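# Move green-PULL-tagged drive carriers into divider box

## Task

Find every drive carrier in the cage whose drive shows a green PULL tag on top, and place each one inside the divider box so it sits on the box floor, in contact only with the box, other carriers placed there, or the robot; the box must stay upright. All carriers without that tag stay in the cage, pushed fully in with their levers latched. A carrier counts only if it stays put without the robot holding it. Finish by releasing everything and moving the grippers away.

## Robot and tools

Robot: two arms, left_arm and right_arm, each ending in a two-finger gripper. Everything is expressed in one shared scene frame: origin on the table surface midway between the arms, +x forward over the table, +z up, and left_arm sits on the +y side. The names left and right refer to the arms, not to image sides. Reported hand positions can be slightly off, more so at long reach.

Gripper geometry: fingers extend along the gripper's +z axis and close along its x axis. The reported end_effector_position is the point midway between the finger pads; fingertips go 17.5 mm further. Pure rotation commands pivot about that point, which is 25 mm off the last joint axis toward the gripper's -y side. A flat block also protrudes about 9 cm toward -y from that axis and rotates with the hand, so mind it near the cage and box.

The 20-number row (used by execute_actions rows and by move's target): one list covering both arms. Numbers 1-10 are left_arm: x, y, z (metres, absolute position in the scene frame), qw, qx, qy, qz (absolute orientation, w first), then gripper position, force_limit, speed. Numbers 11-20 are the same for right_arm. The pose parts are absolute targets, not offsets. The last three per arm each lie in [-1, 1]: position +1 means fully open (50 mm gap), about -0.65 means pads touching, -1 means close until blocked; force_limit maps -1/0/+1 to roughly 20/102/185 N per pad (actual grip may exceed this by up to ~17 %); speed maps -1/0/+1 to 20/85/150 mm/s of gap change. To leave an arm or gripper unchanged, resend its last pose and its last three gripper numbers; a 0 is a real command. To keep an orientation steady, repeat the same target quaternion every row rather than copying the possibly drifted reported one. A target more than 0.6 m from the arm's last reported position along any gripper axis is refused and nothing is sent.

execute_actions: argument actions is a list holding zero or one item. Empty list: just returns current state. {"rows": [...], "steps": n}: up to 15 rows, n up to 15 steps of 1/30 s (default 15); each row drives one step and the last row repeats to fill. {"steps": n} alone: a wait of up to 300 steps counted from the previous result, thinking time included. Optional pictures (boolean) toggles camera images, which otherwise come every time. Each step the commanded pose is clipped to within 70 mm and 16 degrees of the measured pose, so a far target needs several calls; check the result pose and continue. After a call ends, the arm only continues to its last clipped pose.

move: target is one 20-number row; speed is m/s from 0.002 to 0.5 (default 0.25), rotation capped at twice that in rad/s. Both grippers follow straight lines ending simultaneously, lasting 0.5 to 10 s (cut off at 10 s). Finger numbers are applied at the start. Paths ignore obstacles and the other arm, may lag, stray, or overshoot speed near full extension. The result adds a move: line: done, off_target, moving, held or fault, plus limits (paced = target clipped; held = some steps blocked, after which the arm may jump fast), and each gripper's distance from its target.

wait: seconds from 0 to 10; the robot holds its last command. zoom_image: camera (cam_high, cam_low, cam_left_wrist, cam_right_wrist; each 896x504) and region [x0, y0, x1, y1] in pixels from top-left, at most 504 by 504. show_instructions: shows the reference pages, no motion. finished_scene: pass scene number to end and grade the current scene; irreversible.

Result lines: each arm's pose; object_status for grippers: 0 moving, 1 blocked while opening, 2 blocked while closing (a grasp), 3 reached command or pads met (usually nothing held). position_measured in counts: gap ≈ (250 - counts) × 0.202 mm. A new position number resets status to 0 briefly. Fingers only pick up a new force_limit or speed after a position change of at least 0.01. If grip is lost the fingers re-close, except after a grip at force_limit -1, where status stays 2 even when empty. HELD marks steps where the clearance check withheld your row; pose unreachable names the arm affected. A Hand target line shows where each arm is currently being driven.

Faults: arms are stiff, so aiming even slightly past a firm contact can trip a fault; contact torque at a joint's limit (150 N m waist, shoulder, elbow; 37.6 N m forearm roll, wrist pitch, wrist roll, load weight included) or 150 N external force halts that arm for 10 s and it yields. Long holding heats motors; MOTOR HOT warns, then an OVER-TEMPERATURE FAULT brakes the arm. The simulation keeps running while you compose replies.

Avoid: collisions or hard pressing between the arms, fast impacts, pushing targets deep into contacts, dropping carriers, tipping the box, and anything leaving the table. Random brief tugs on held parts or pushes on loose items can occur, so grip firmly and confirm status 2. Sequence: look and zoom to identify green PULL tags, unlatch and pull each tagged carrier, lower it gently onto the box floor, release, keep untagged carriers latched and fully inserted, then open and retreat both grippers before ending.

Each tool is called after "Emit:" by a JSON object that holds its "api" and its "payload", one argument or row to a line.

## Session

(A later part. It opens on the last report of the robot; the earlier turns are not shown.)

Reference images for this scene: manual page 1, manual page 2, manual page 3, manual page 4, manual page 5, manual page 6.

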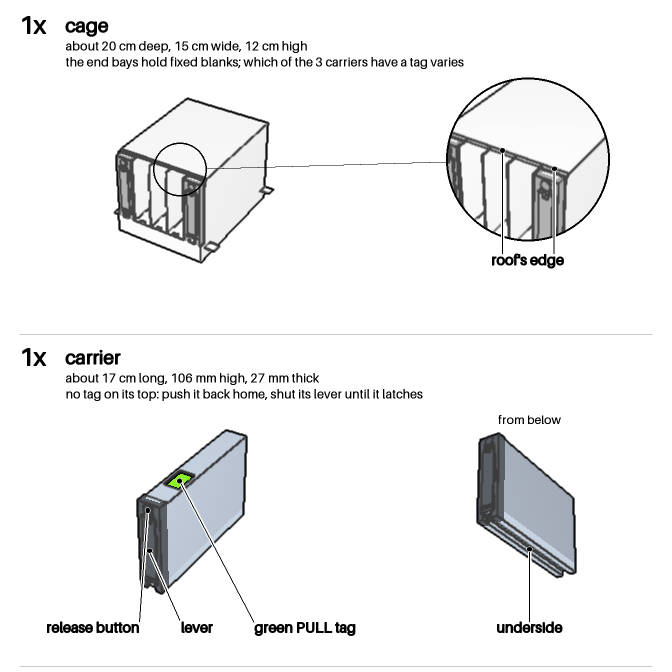

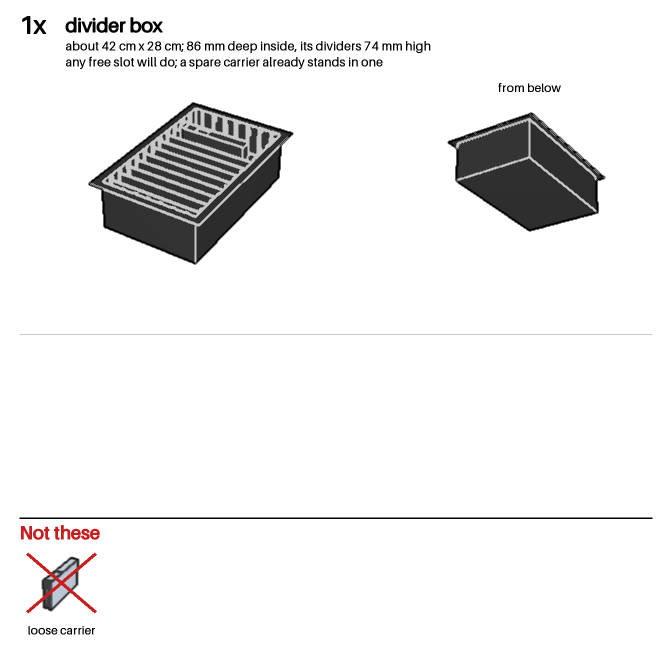

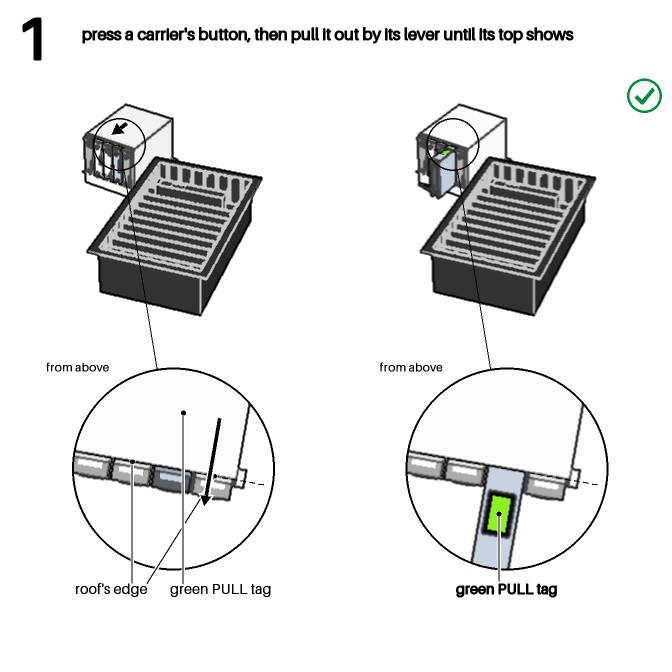

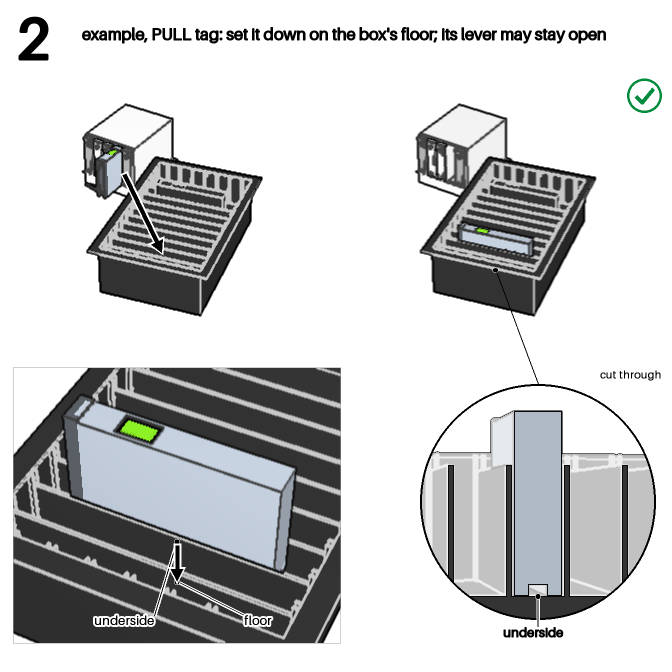

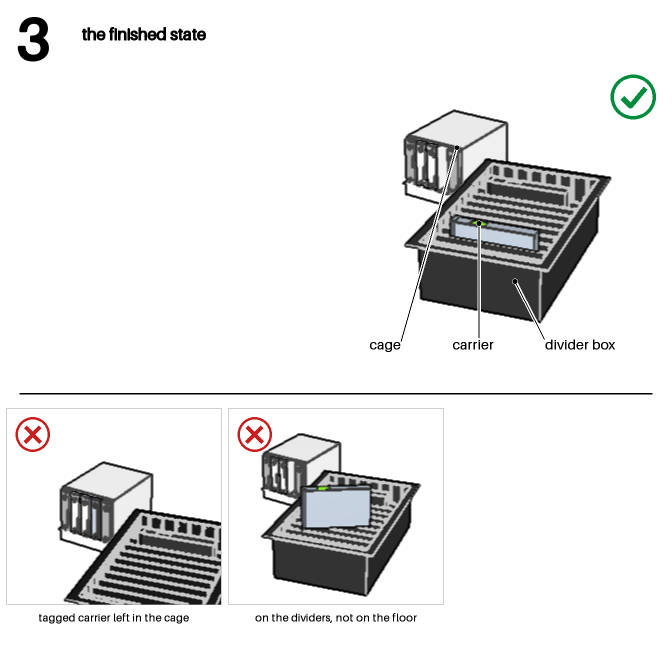

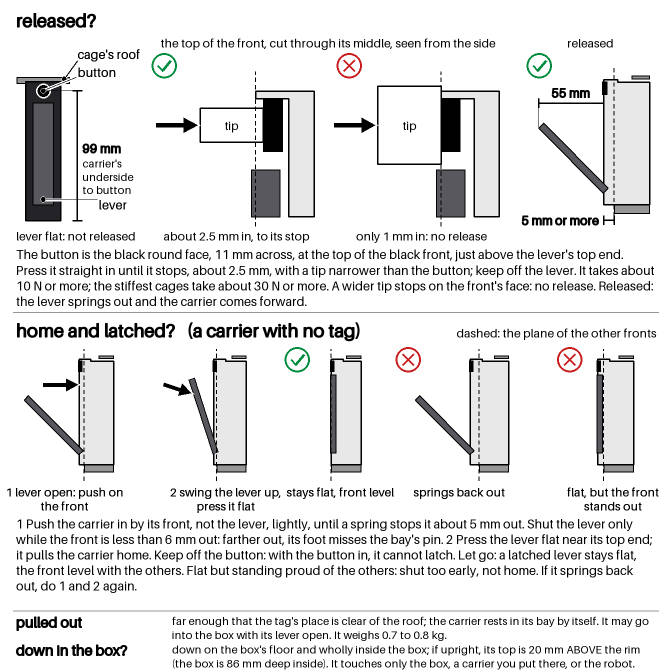

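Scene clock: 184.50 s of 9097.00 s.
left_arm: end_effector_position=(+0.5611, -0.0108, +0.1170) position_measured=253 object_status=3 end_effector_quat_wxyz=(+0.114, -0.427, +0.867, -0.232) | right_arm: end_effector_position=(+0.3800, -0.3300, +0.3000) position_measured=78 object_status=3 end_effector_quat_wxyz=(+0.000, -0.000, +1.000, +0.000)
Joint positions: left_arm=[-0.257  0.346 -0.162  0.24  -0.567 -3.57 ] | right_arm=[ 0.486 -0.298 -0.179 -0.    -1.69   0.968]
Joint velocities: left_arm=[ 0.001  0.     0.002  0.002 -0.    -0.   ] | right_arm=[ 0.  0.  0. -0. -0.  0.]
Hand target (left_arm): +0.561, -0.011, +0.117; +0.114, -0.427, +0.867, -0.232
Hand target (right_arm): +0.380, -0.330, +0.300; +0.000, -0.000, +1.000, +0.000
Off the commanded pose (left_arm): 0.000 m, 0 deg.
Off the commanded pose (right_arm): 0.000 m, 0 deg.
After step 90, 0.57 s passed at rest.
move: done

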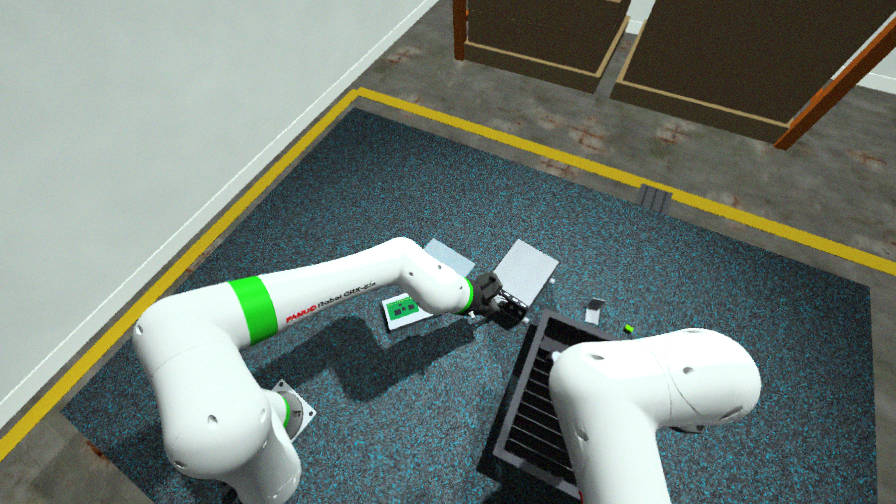

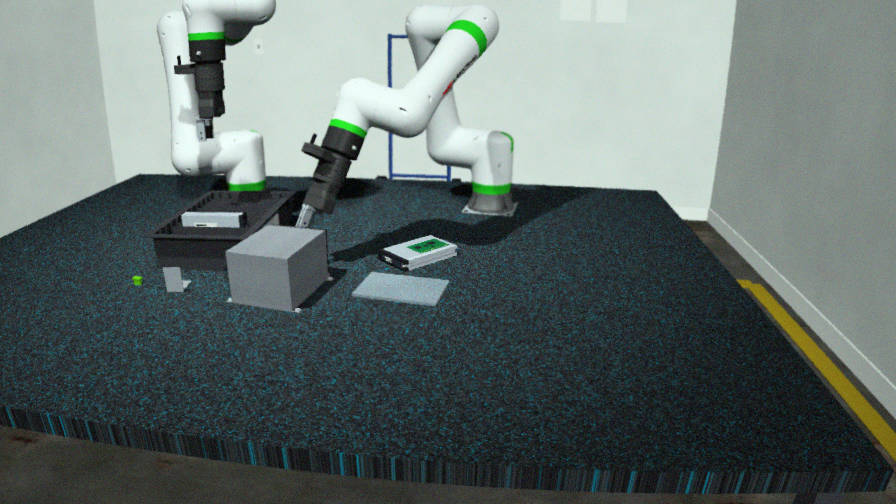

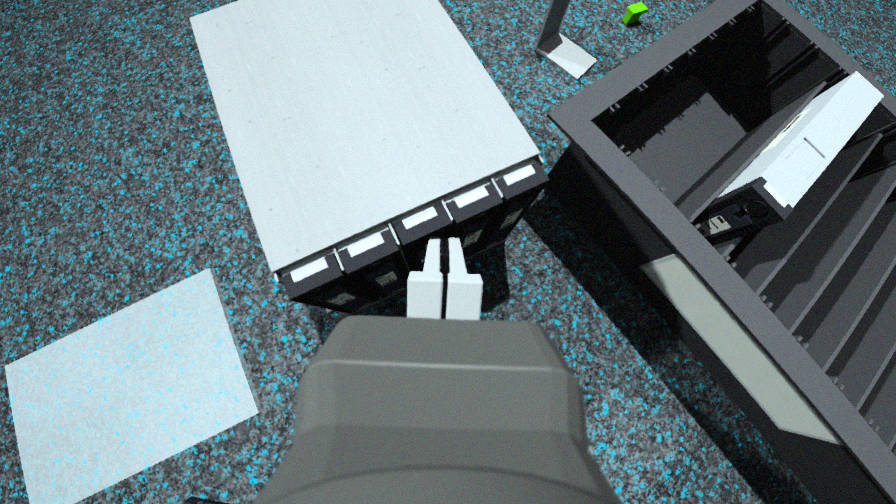

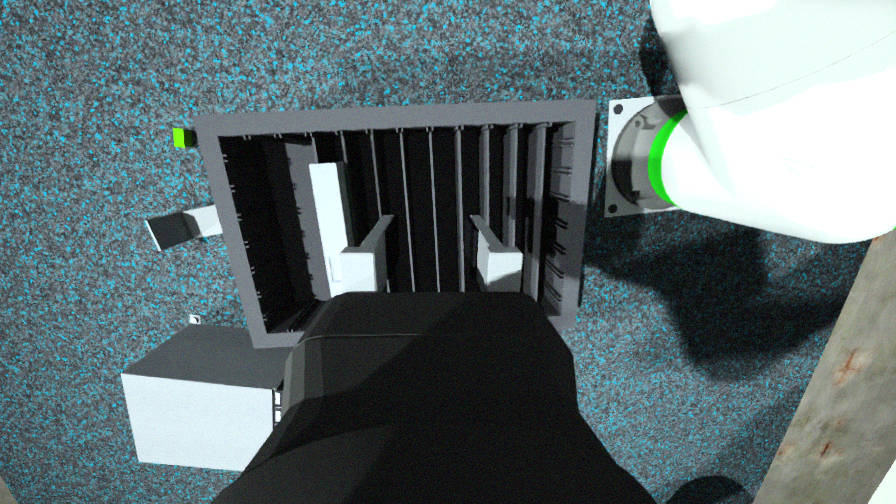

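Emit:
{"api": "move", "payload": {
  "target": [0.56213,-0.01098,0.117,0.1143,-0.4265,0.8666,-0.2322,-1,0,0.5, 0.38,-0.33,0.30,0,0,1,0,0.5,-0.4,0.5],
  "speed": 0.004
}}

Emit:
{"api": "zoom_image", "payload": {
  "camera": "cam_left_wrist",
  "region": [390, 180, 490, 260]
}}

Scene clock: 194.67 s of 9097.00 s.
left_arm: end_effector_position=(+0.5620, -0.0110, +0.1170) position_measured=253 object_status=3 end_effector_quat_wxyz=(+0.114, -0.427, +0.867, -0.232) | right_arm: end_effector_position=(+0.3800, -0.3300, +0.3000) position_measured=78 object_status=3 end_effector_quat_wxyz=(+0.000, -0.000, +1.000, +0.000)
Joint positions: left_arm=[-0.257  0.348 -0.159  0.24  -0.568 -3.57 ] | right_arm=[ 0.486 -0.298 -0.179 -0.    -1.69   0.968]
Joint velocities: left_arm=[-0.     0.     0.002  0.001  0.    -0.001] | right_arm=[-0.001 -0.    -0.     0.     0.    -0.001]
Hand target (left_arm): +0.562, -0.011, +0.117; +0.114, -0.427, +0.867, -0.232
Hand target (right_arm): +0.380, -0.330, +0.300; +0.000, -0.000, +1.000, +0.000
Off the commanded pose (left_arm): 0.000 m, 0 deg.
Off the commanded pose (right_arm): 0.000 m, 0 deg.
After step 90, 6.47 s passed at rest.
move: done

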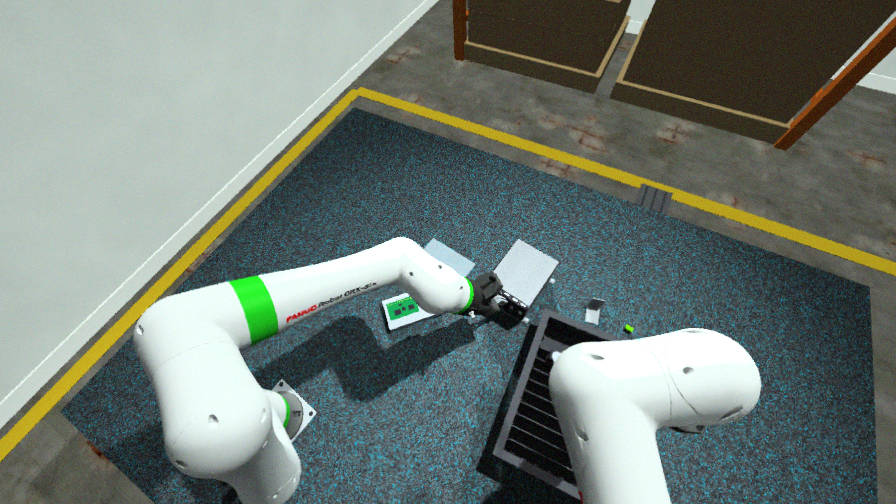

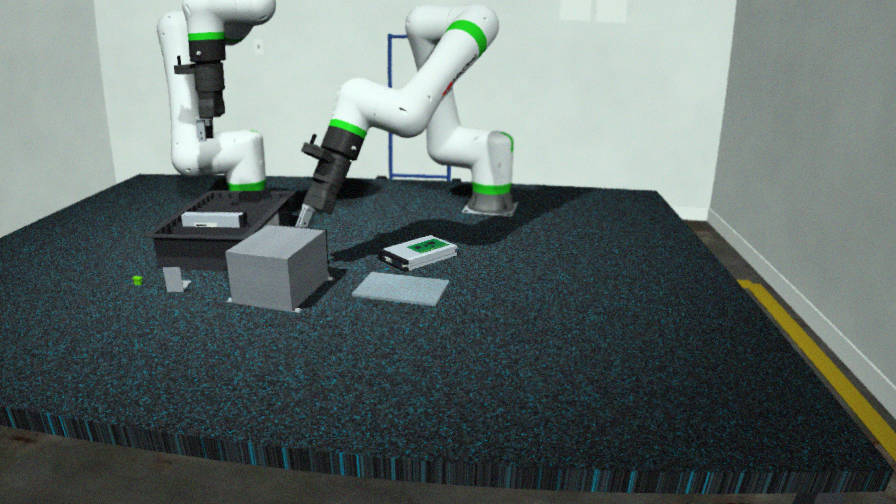

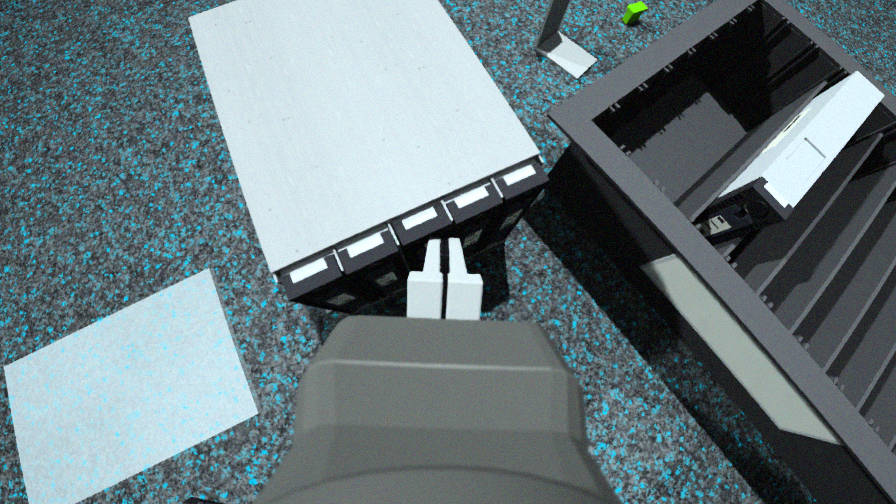

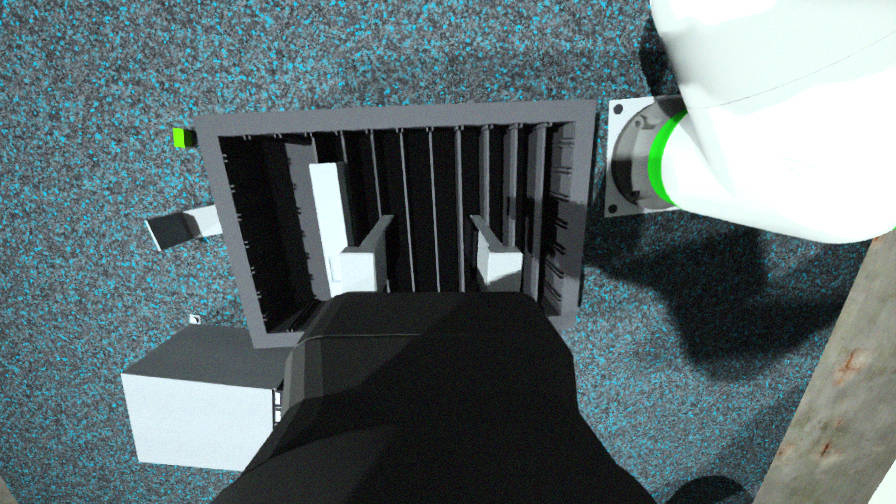

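Region (390, 180, 490, 260) of cam_left_wrist's 896x504 image, scaled by 5.040, with more detail than that image has; it fills the top 403 rows of this view, and the rest is white.

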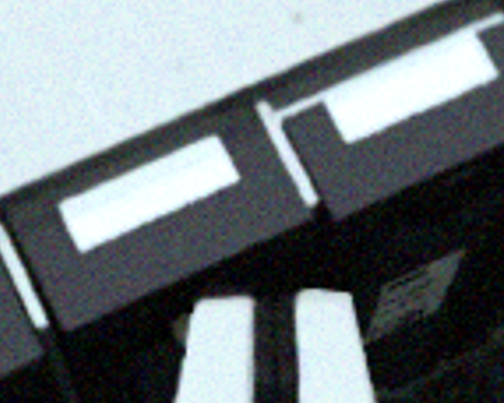

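Emit:
{"api": "move", "payload": {
  "target": [0.5200,-0.0015,0.155,0.1143,-0.4265,0.8666,-0.2322,-1,0,0.5, 0.38,-0.33,0.30,0,0,1,0,0.5,-0.4,0.5],
  "speed": 0.04
}}

Emit:
{"api": "zoom_image", "payload": {
  "camera": "cam_left_wrist",
  "region": [340, 100, 560, 280]
}}

Scene clock: 204.70 s of 9097.00 s.
left_arm: end_effector_position=(+0.5200, -0.0014, +0.1549) position_measured=253 object_status=3 end_effector_quat_wxyz=(+0.114, -0.427, +0.867, -0.232) | right_arm: end_effector_position=(+0.3800, -0.3300, +0.3000) position_measured=78 object_status=3 end_effector_quat_wxyz=(+0.000, -0.000, +1.000, +0.000)
Joint positions: left_arm=[-0.27   0.22  -0.219  0.207 -0.631 -3.523] | right_arm=[ 0.486 -0.298 -0.179 -0.    -1.69   0.968]
Joint velocities: left_arm=[-0.001 -0.002 -0.001 -0.     0.     0.002] | right_arm=[-0.002  0.    -0.     0.    -0.    -0.001]
Hand target (left_arm): +0.520, -0.001, +0.155; +0.114, -0.427, +0.867, -0.232
Hand target (right_arm): +0.380, -0.330, +0.300; +0.000, -0.000, +1.000, +0.000
Off the commanded pose (left_arm): 0.000 m, 0 deg.
Off the commanded pose (right_arm): 0.000 m, 0 deg.
After step 90, 5.30 s passed at rest.
move: done

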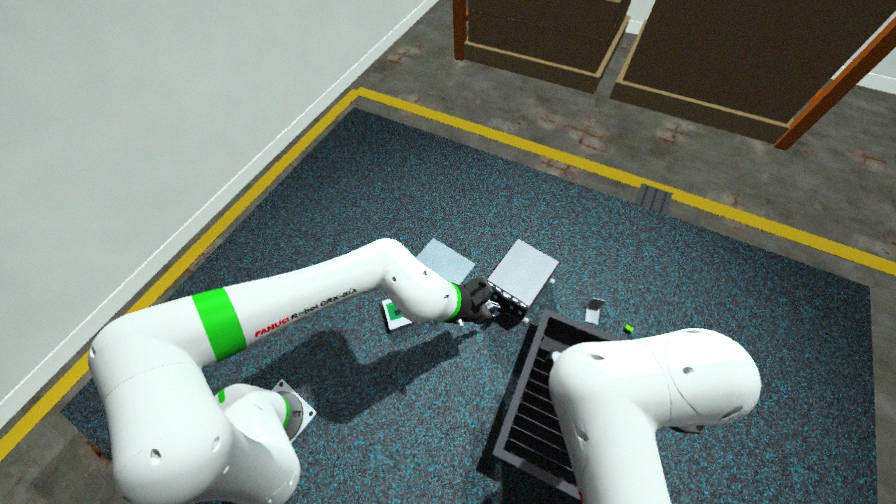

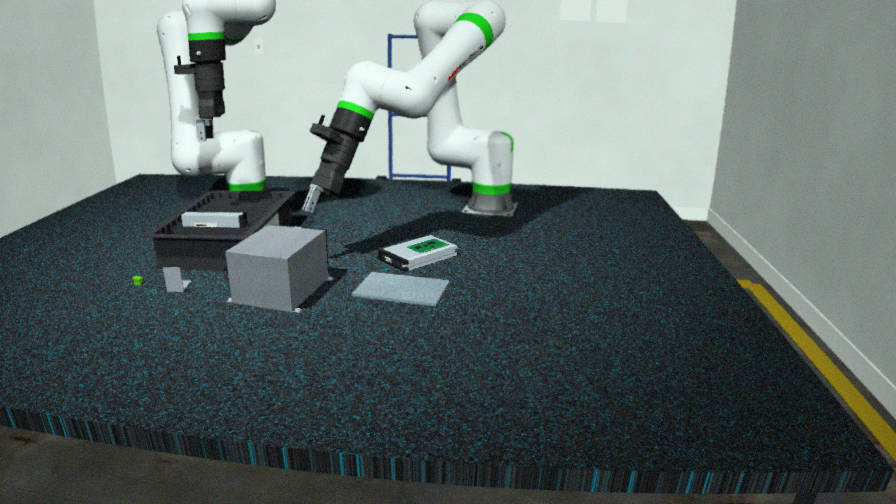

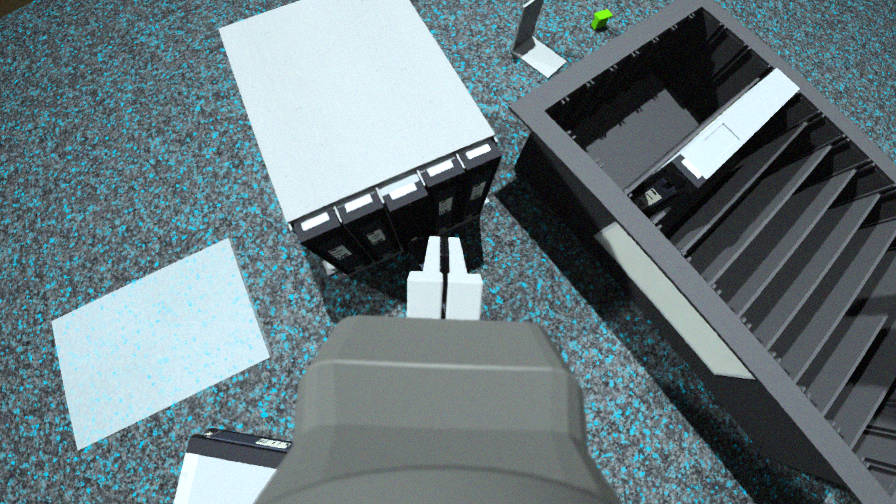

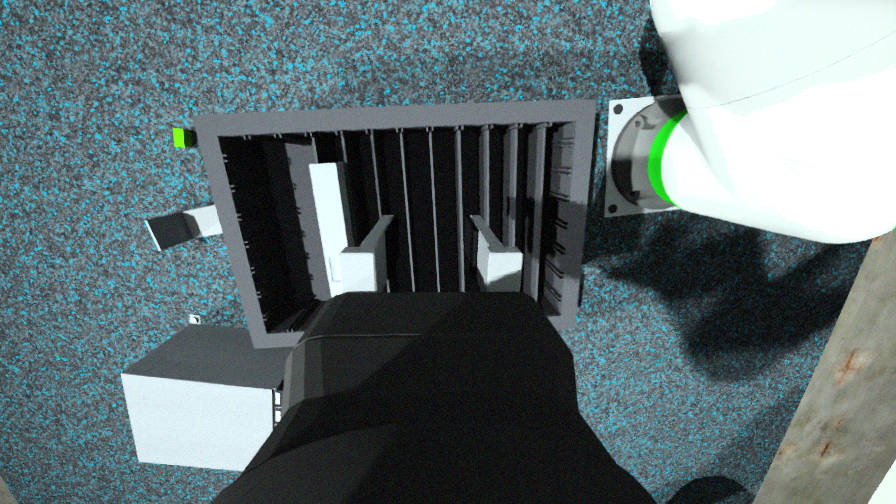

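Region (340, 100, 560, 280) of cam_left_wrist's 896x504 image, scaled by 2.291, with more detail than that image has; it fills the top 412 rows of this view, and the rest is white.

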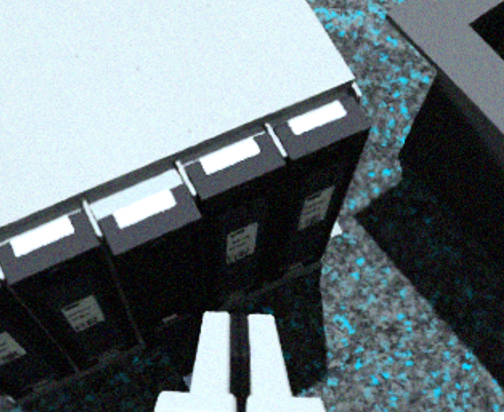

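Emit:
{"api": "move", "payload": {
  "target": [0.4963,0.0033,0.1225,0.1881,-0.5965,0.7446,-0.2348,0.35,-0.5,1, 0.38,-0.33,0.30,0,0,1,0,0.5,-0.4,0.5],
  "speed": 0.06
}}

Emit:
{"api": "zoom_image", "payload": {
  "camera": "cam_left_wrist",
  "region": [340, 120, 560, 300]
}}

Scene clock: 215.90 s of 9097.00 s.
left_arm: end_effector_position=(+0.4965, +0.0035, +0.1225) position_measured=100 object_status=3 end_effector_quat_wxyz=(-0.188, +0.596, -0.744, +0.234) | right_arm: end_effector_position=(+0.3800, -0.3300, +0.3000) position_measured=78 object_status=3 end_effector_quat_wxyz=(+0.000, -0.000, +1.000, +0.000)
Joint positions: left_arm=[-0.479  0.239 -0.147 -0.38  -0.648 -2.5  ] | right_arm=[ 0.486 -0.298 -0.179 -0.    -1.69   0.968]
Joint velocities: left_arm=[-0.004  0.002  0.004 -0.012 -0.004  0.017] | right_arm=[-0.    -0.    -0.    -0.    -0.    -0.001]
Hand target (left_arm): +0.496, +0.003, +0.122; +0.188, -0.597, +0.744, -0.234
Hand target (right_arm): +0.380, -0.330, +0.300; +0.000, -0.000, +1.000, +0.000
Off the commanded pose (left_arm): 0.000 m, 0 deg.
Off the commanded pose (right_arm): 0.000 m, 0 deg.
After step 90, 4.23 s passed at rest.
move: done

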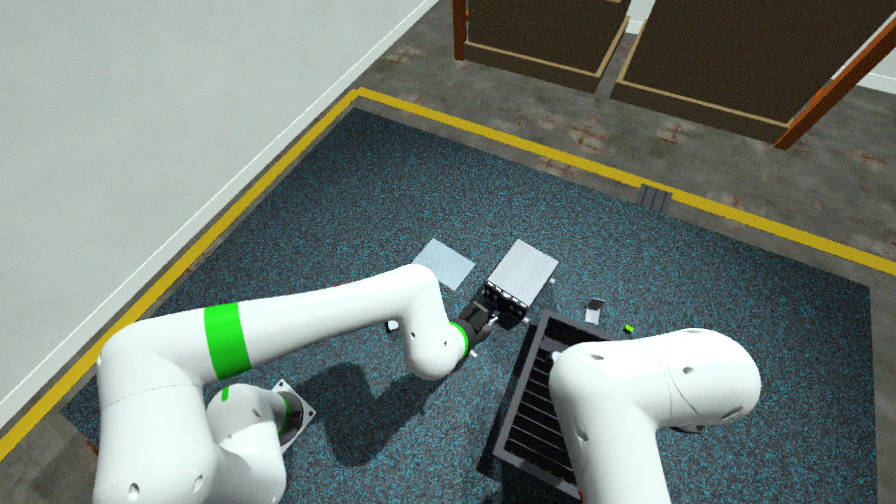

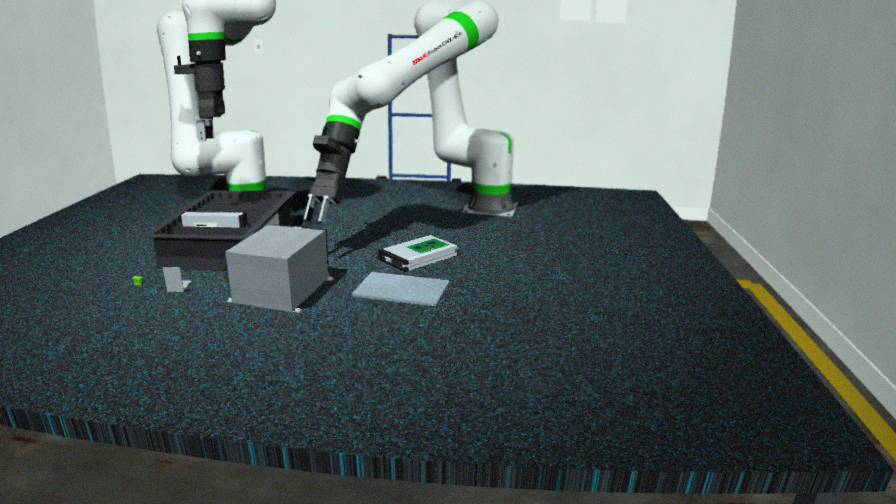

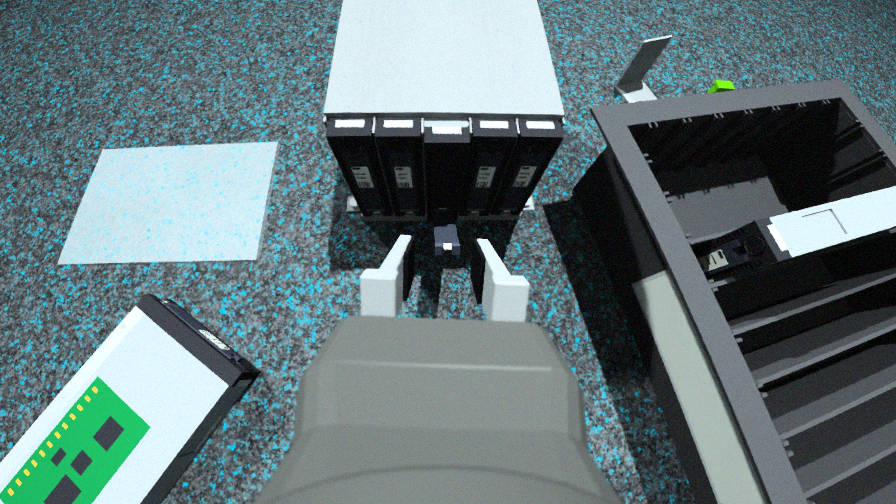

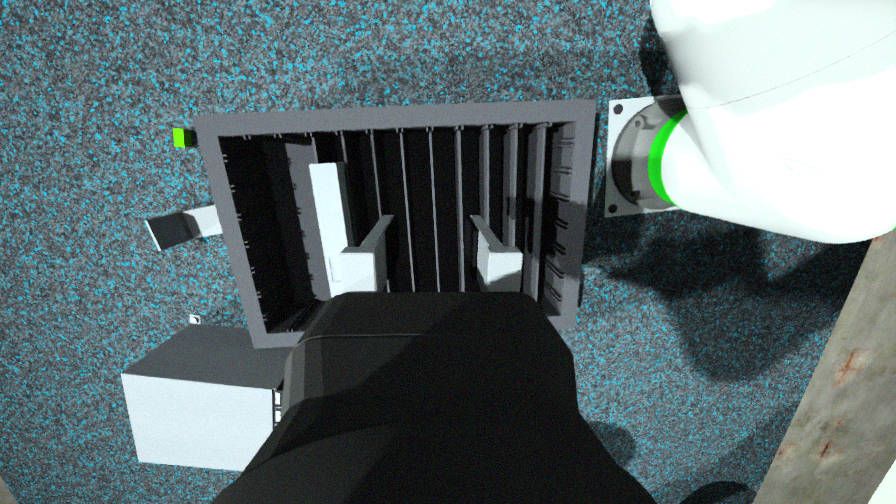

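Region (340, 120, 560, 300) of cam_left_wrist's 896x504 image, scaled by 2.291, with more detail than that image has; it fills the top 412 rows of this view, and the rest is white.

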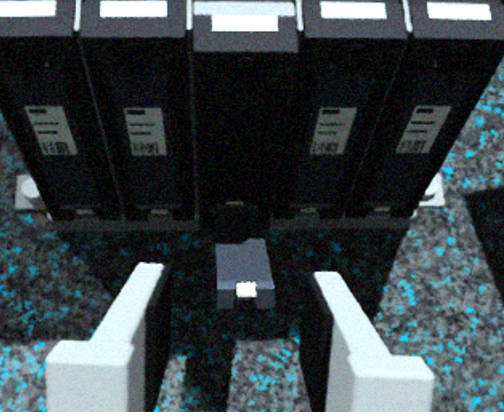

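Emit:
{"api": "move", "payload": {
  "target": [0.5185,-0.0029,0.0874,0.1881,-0.5965,0.7446,-0.2348,0.35,-0.5,1, 0.38,-0.33,0.30,0,0,1,0,0.5,-0.4,0.5],
  "speed": 0.04
}}

Emit:
{"api": "zoom_image", "payload": {
  "camera": "cam_left_wrist",
  "region": [340, 120, 560, 300]
}}

Scene clock: 225.90 s of 9097.00 s.
left_arm: end_effector_position=(+0.5185, -0.0029, +0.0875) position_measured=100 object_status=3 end_effector_quat_wxyz=(-0.188, +0.596, -0.744, +0.235) | right_arm: end_effector_position=(+0.3800, -0.3300, +0.3000) position_measured=78 object_status=3 end_effector_quat_wxyz=(+0.000, -0.000, +1.000, +0.000)
Joint positions: left_arm=[-0.466  0.326 -0.121 -0.402 -0.586 -2.48 ] | right_arm=[ 0.486 -0.298 -0.179  0.    -1.69   0.968]
Joint velocities: left_arm=[0.001 0.002 0.001 0.001 0.003 0.   ] | right_arm=[-0. -0. -0.  0.  0. -0.]
Hand target (left_arm): +0.519, -0.003, +0.087; +0.188, -0.596, +0.744, -0.235
Hand target (right_arm): +0.380, -0.330, +0.300; +0.000, -0.000, +1.000, +0.000
Off the commanded pose (left_arm): 0.000 m, 0 deg.
Off the commanded pose (right_arm): 0.000 m, 0 deg.
After step 90, 5.67 s passed at rest.
move: done

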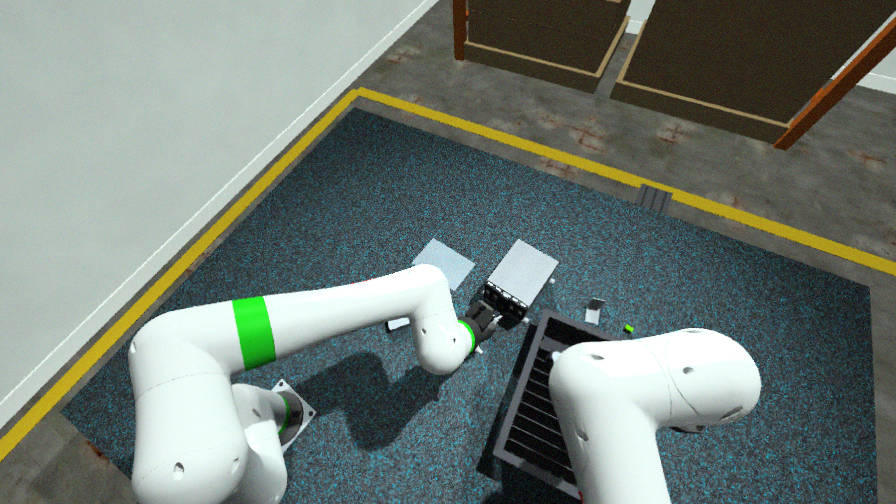

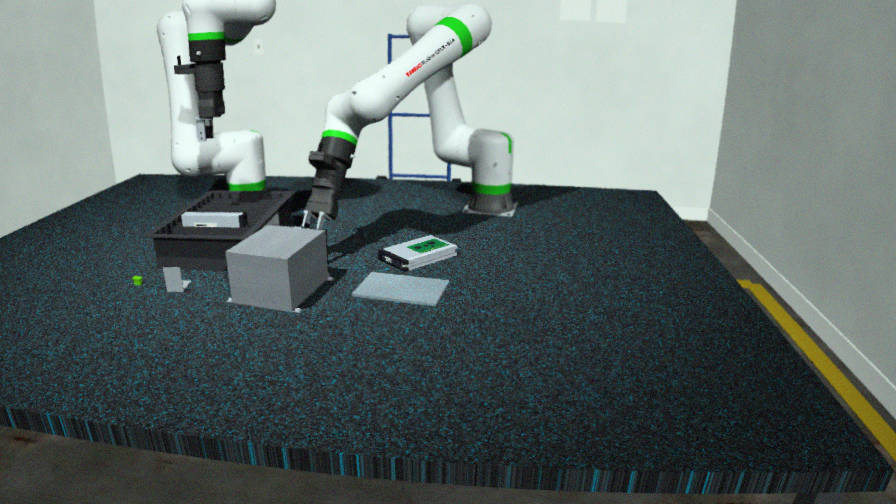

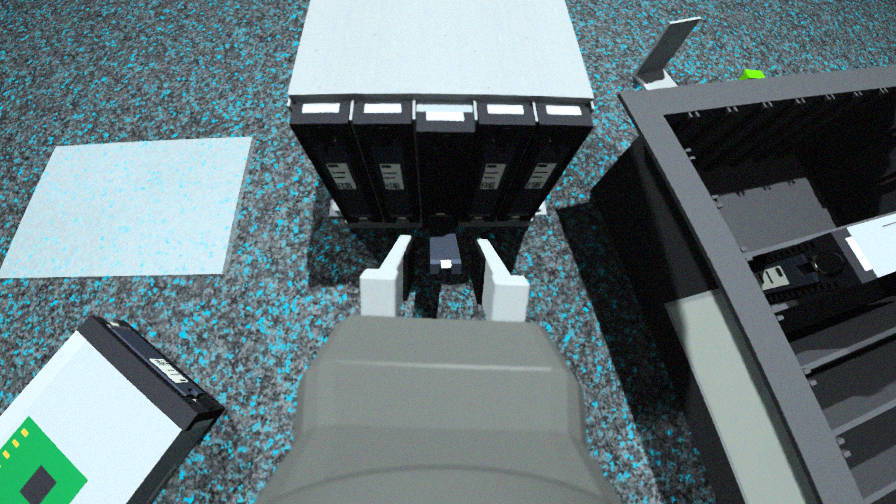

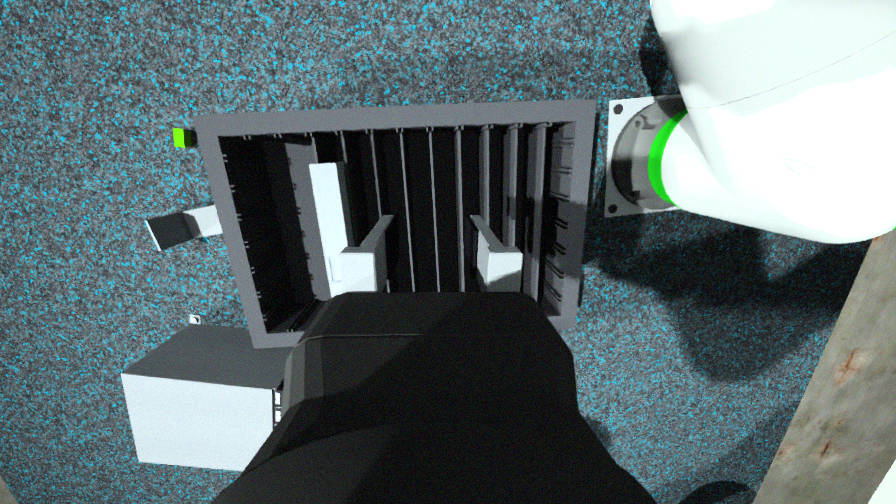

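Region (340, 120, 560, 300) of cam_left_wrist's 896x504 image, scaled by 2.291, with more detail than that image has; it fills the top 412 rows of this view, and the rest is white.

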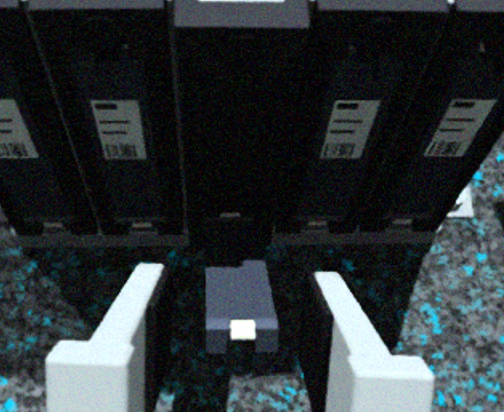

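Emit:
{"api": "move", "payload": {
  "target": [0.5277,-0.0062,0.0724,0.1881,-0.5965,0.7446,-0.2348,0.35,-0.5,1, 0.38,-0.33,0.30,0,0,1,0,0.5,-0.4,0.5],
  "speed": 0.03
}}

Emit:
{"api": "zoom_image", "payload": {
  "camera": "cam_left_wrist",
  "region": [340, 120, 560, 300]
}}

Scene clock: 230.50 s of 9097.00 s.
left_arm: end_effector_position=(+0.5277, -0.0062, +0.0725) position_measured=100 object_status=3 end_effector_quat_wxyz=(-0.188, +0.596, -0.744, +0.235) | right_arm: end_effector_position=(+0.3800, -0.3300, +0.3000) position_measured=78 object_status=3 end_effector_quat_wxyz=(+0.000, -0.000, +1.000, +0.000)
Joint positions: left_arm=[-0.462  0.365 -0.105 -0.413 -0.563 -2.469] | right_arm=[ 0.486 -0.298 -0.179 -0.    -1.69   0.968]
Joint velocities: left_arm=[ 0.001  0.002  0.001 -0.001  0.001  0.001] | right_arm=[ 0. -0.  0.  0.  0. -0.]
Hand target (left_arm): +0.528, -0.006, +0.072; +0.188, -0.596, +0.744, -0.235
Hand target (right_arm): +0.380, -0.330, +0.300; +0.000, -0.000, +1.000, +0.000
Off the commanded pose (left_arm): 0.000 m, 0 deg.
Off the commanded pose (right_arm): 0.000 m, 0 deg.
After step 90, 0.70 s passed at rest.
move: done

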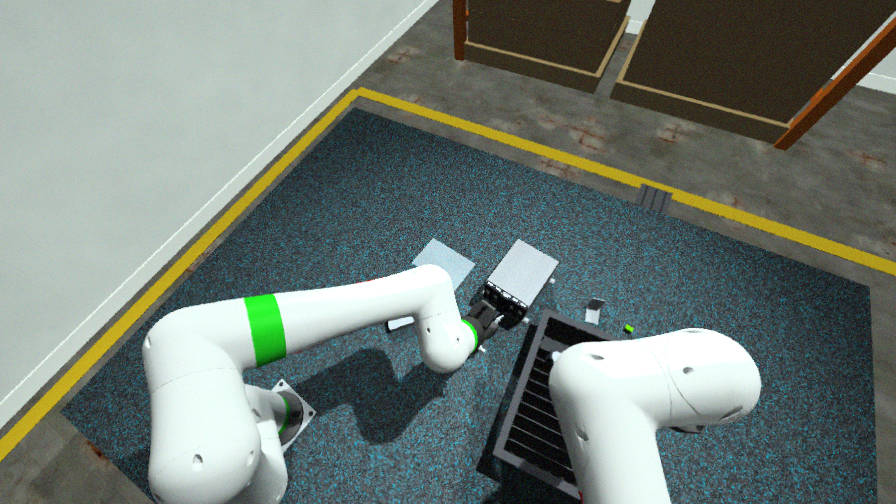

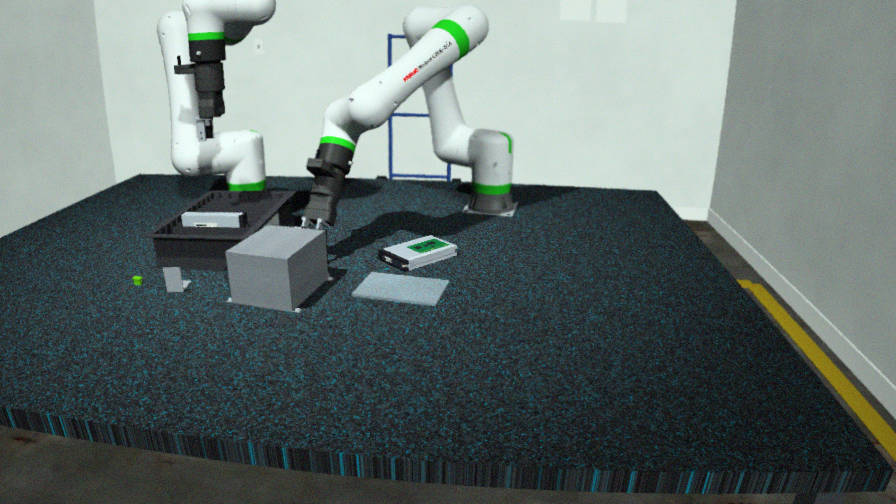

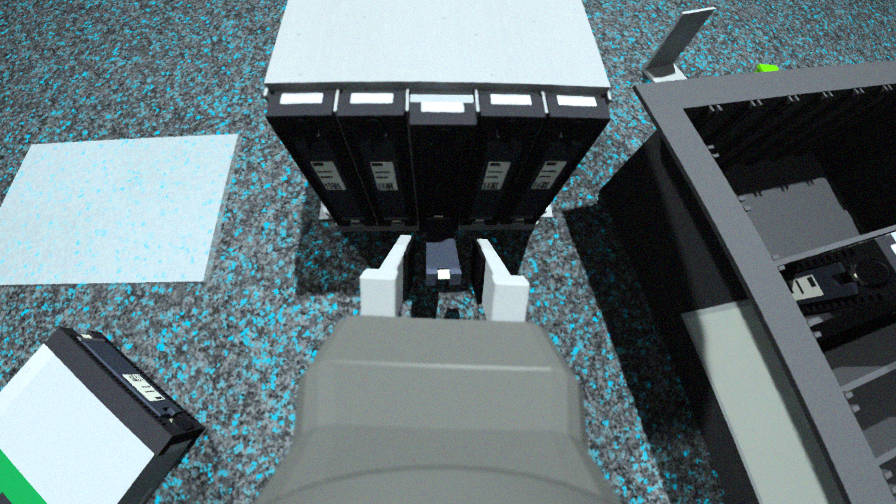

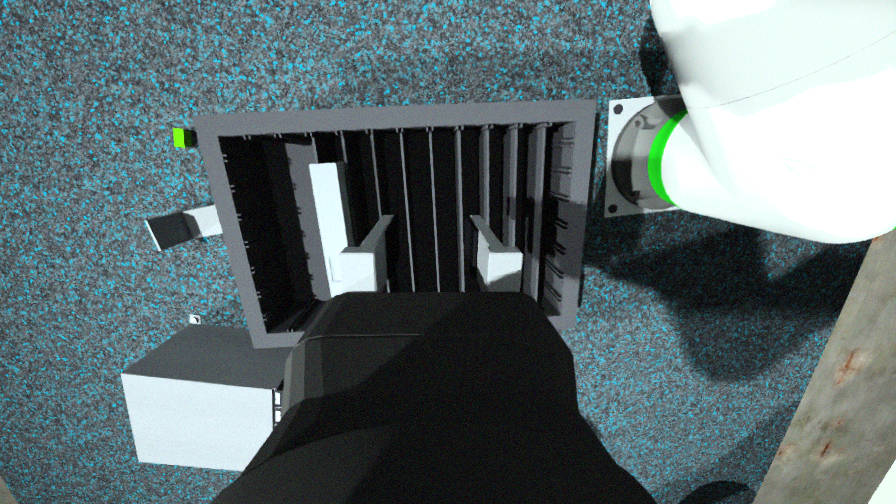

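Region (340, 120, 560, 300) of cam_left_wrist's 896x504 image, scaled by 2.291, with more detail than that image has; it fills the top 412 rows of this view, and the rest is white.

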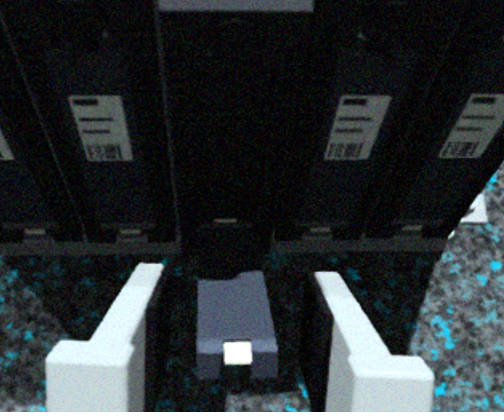

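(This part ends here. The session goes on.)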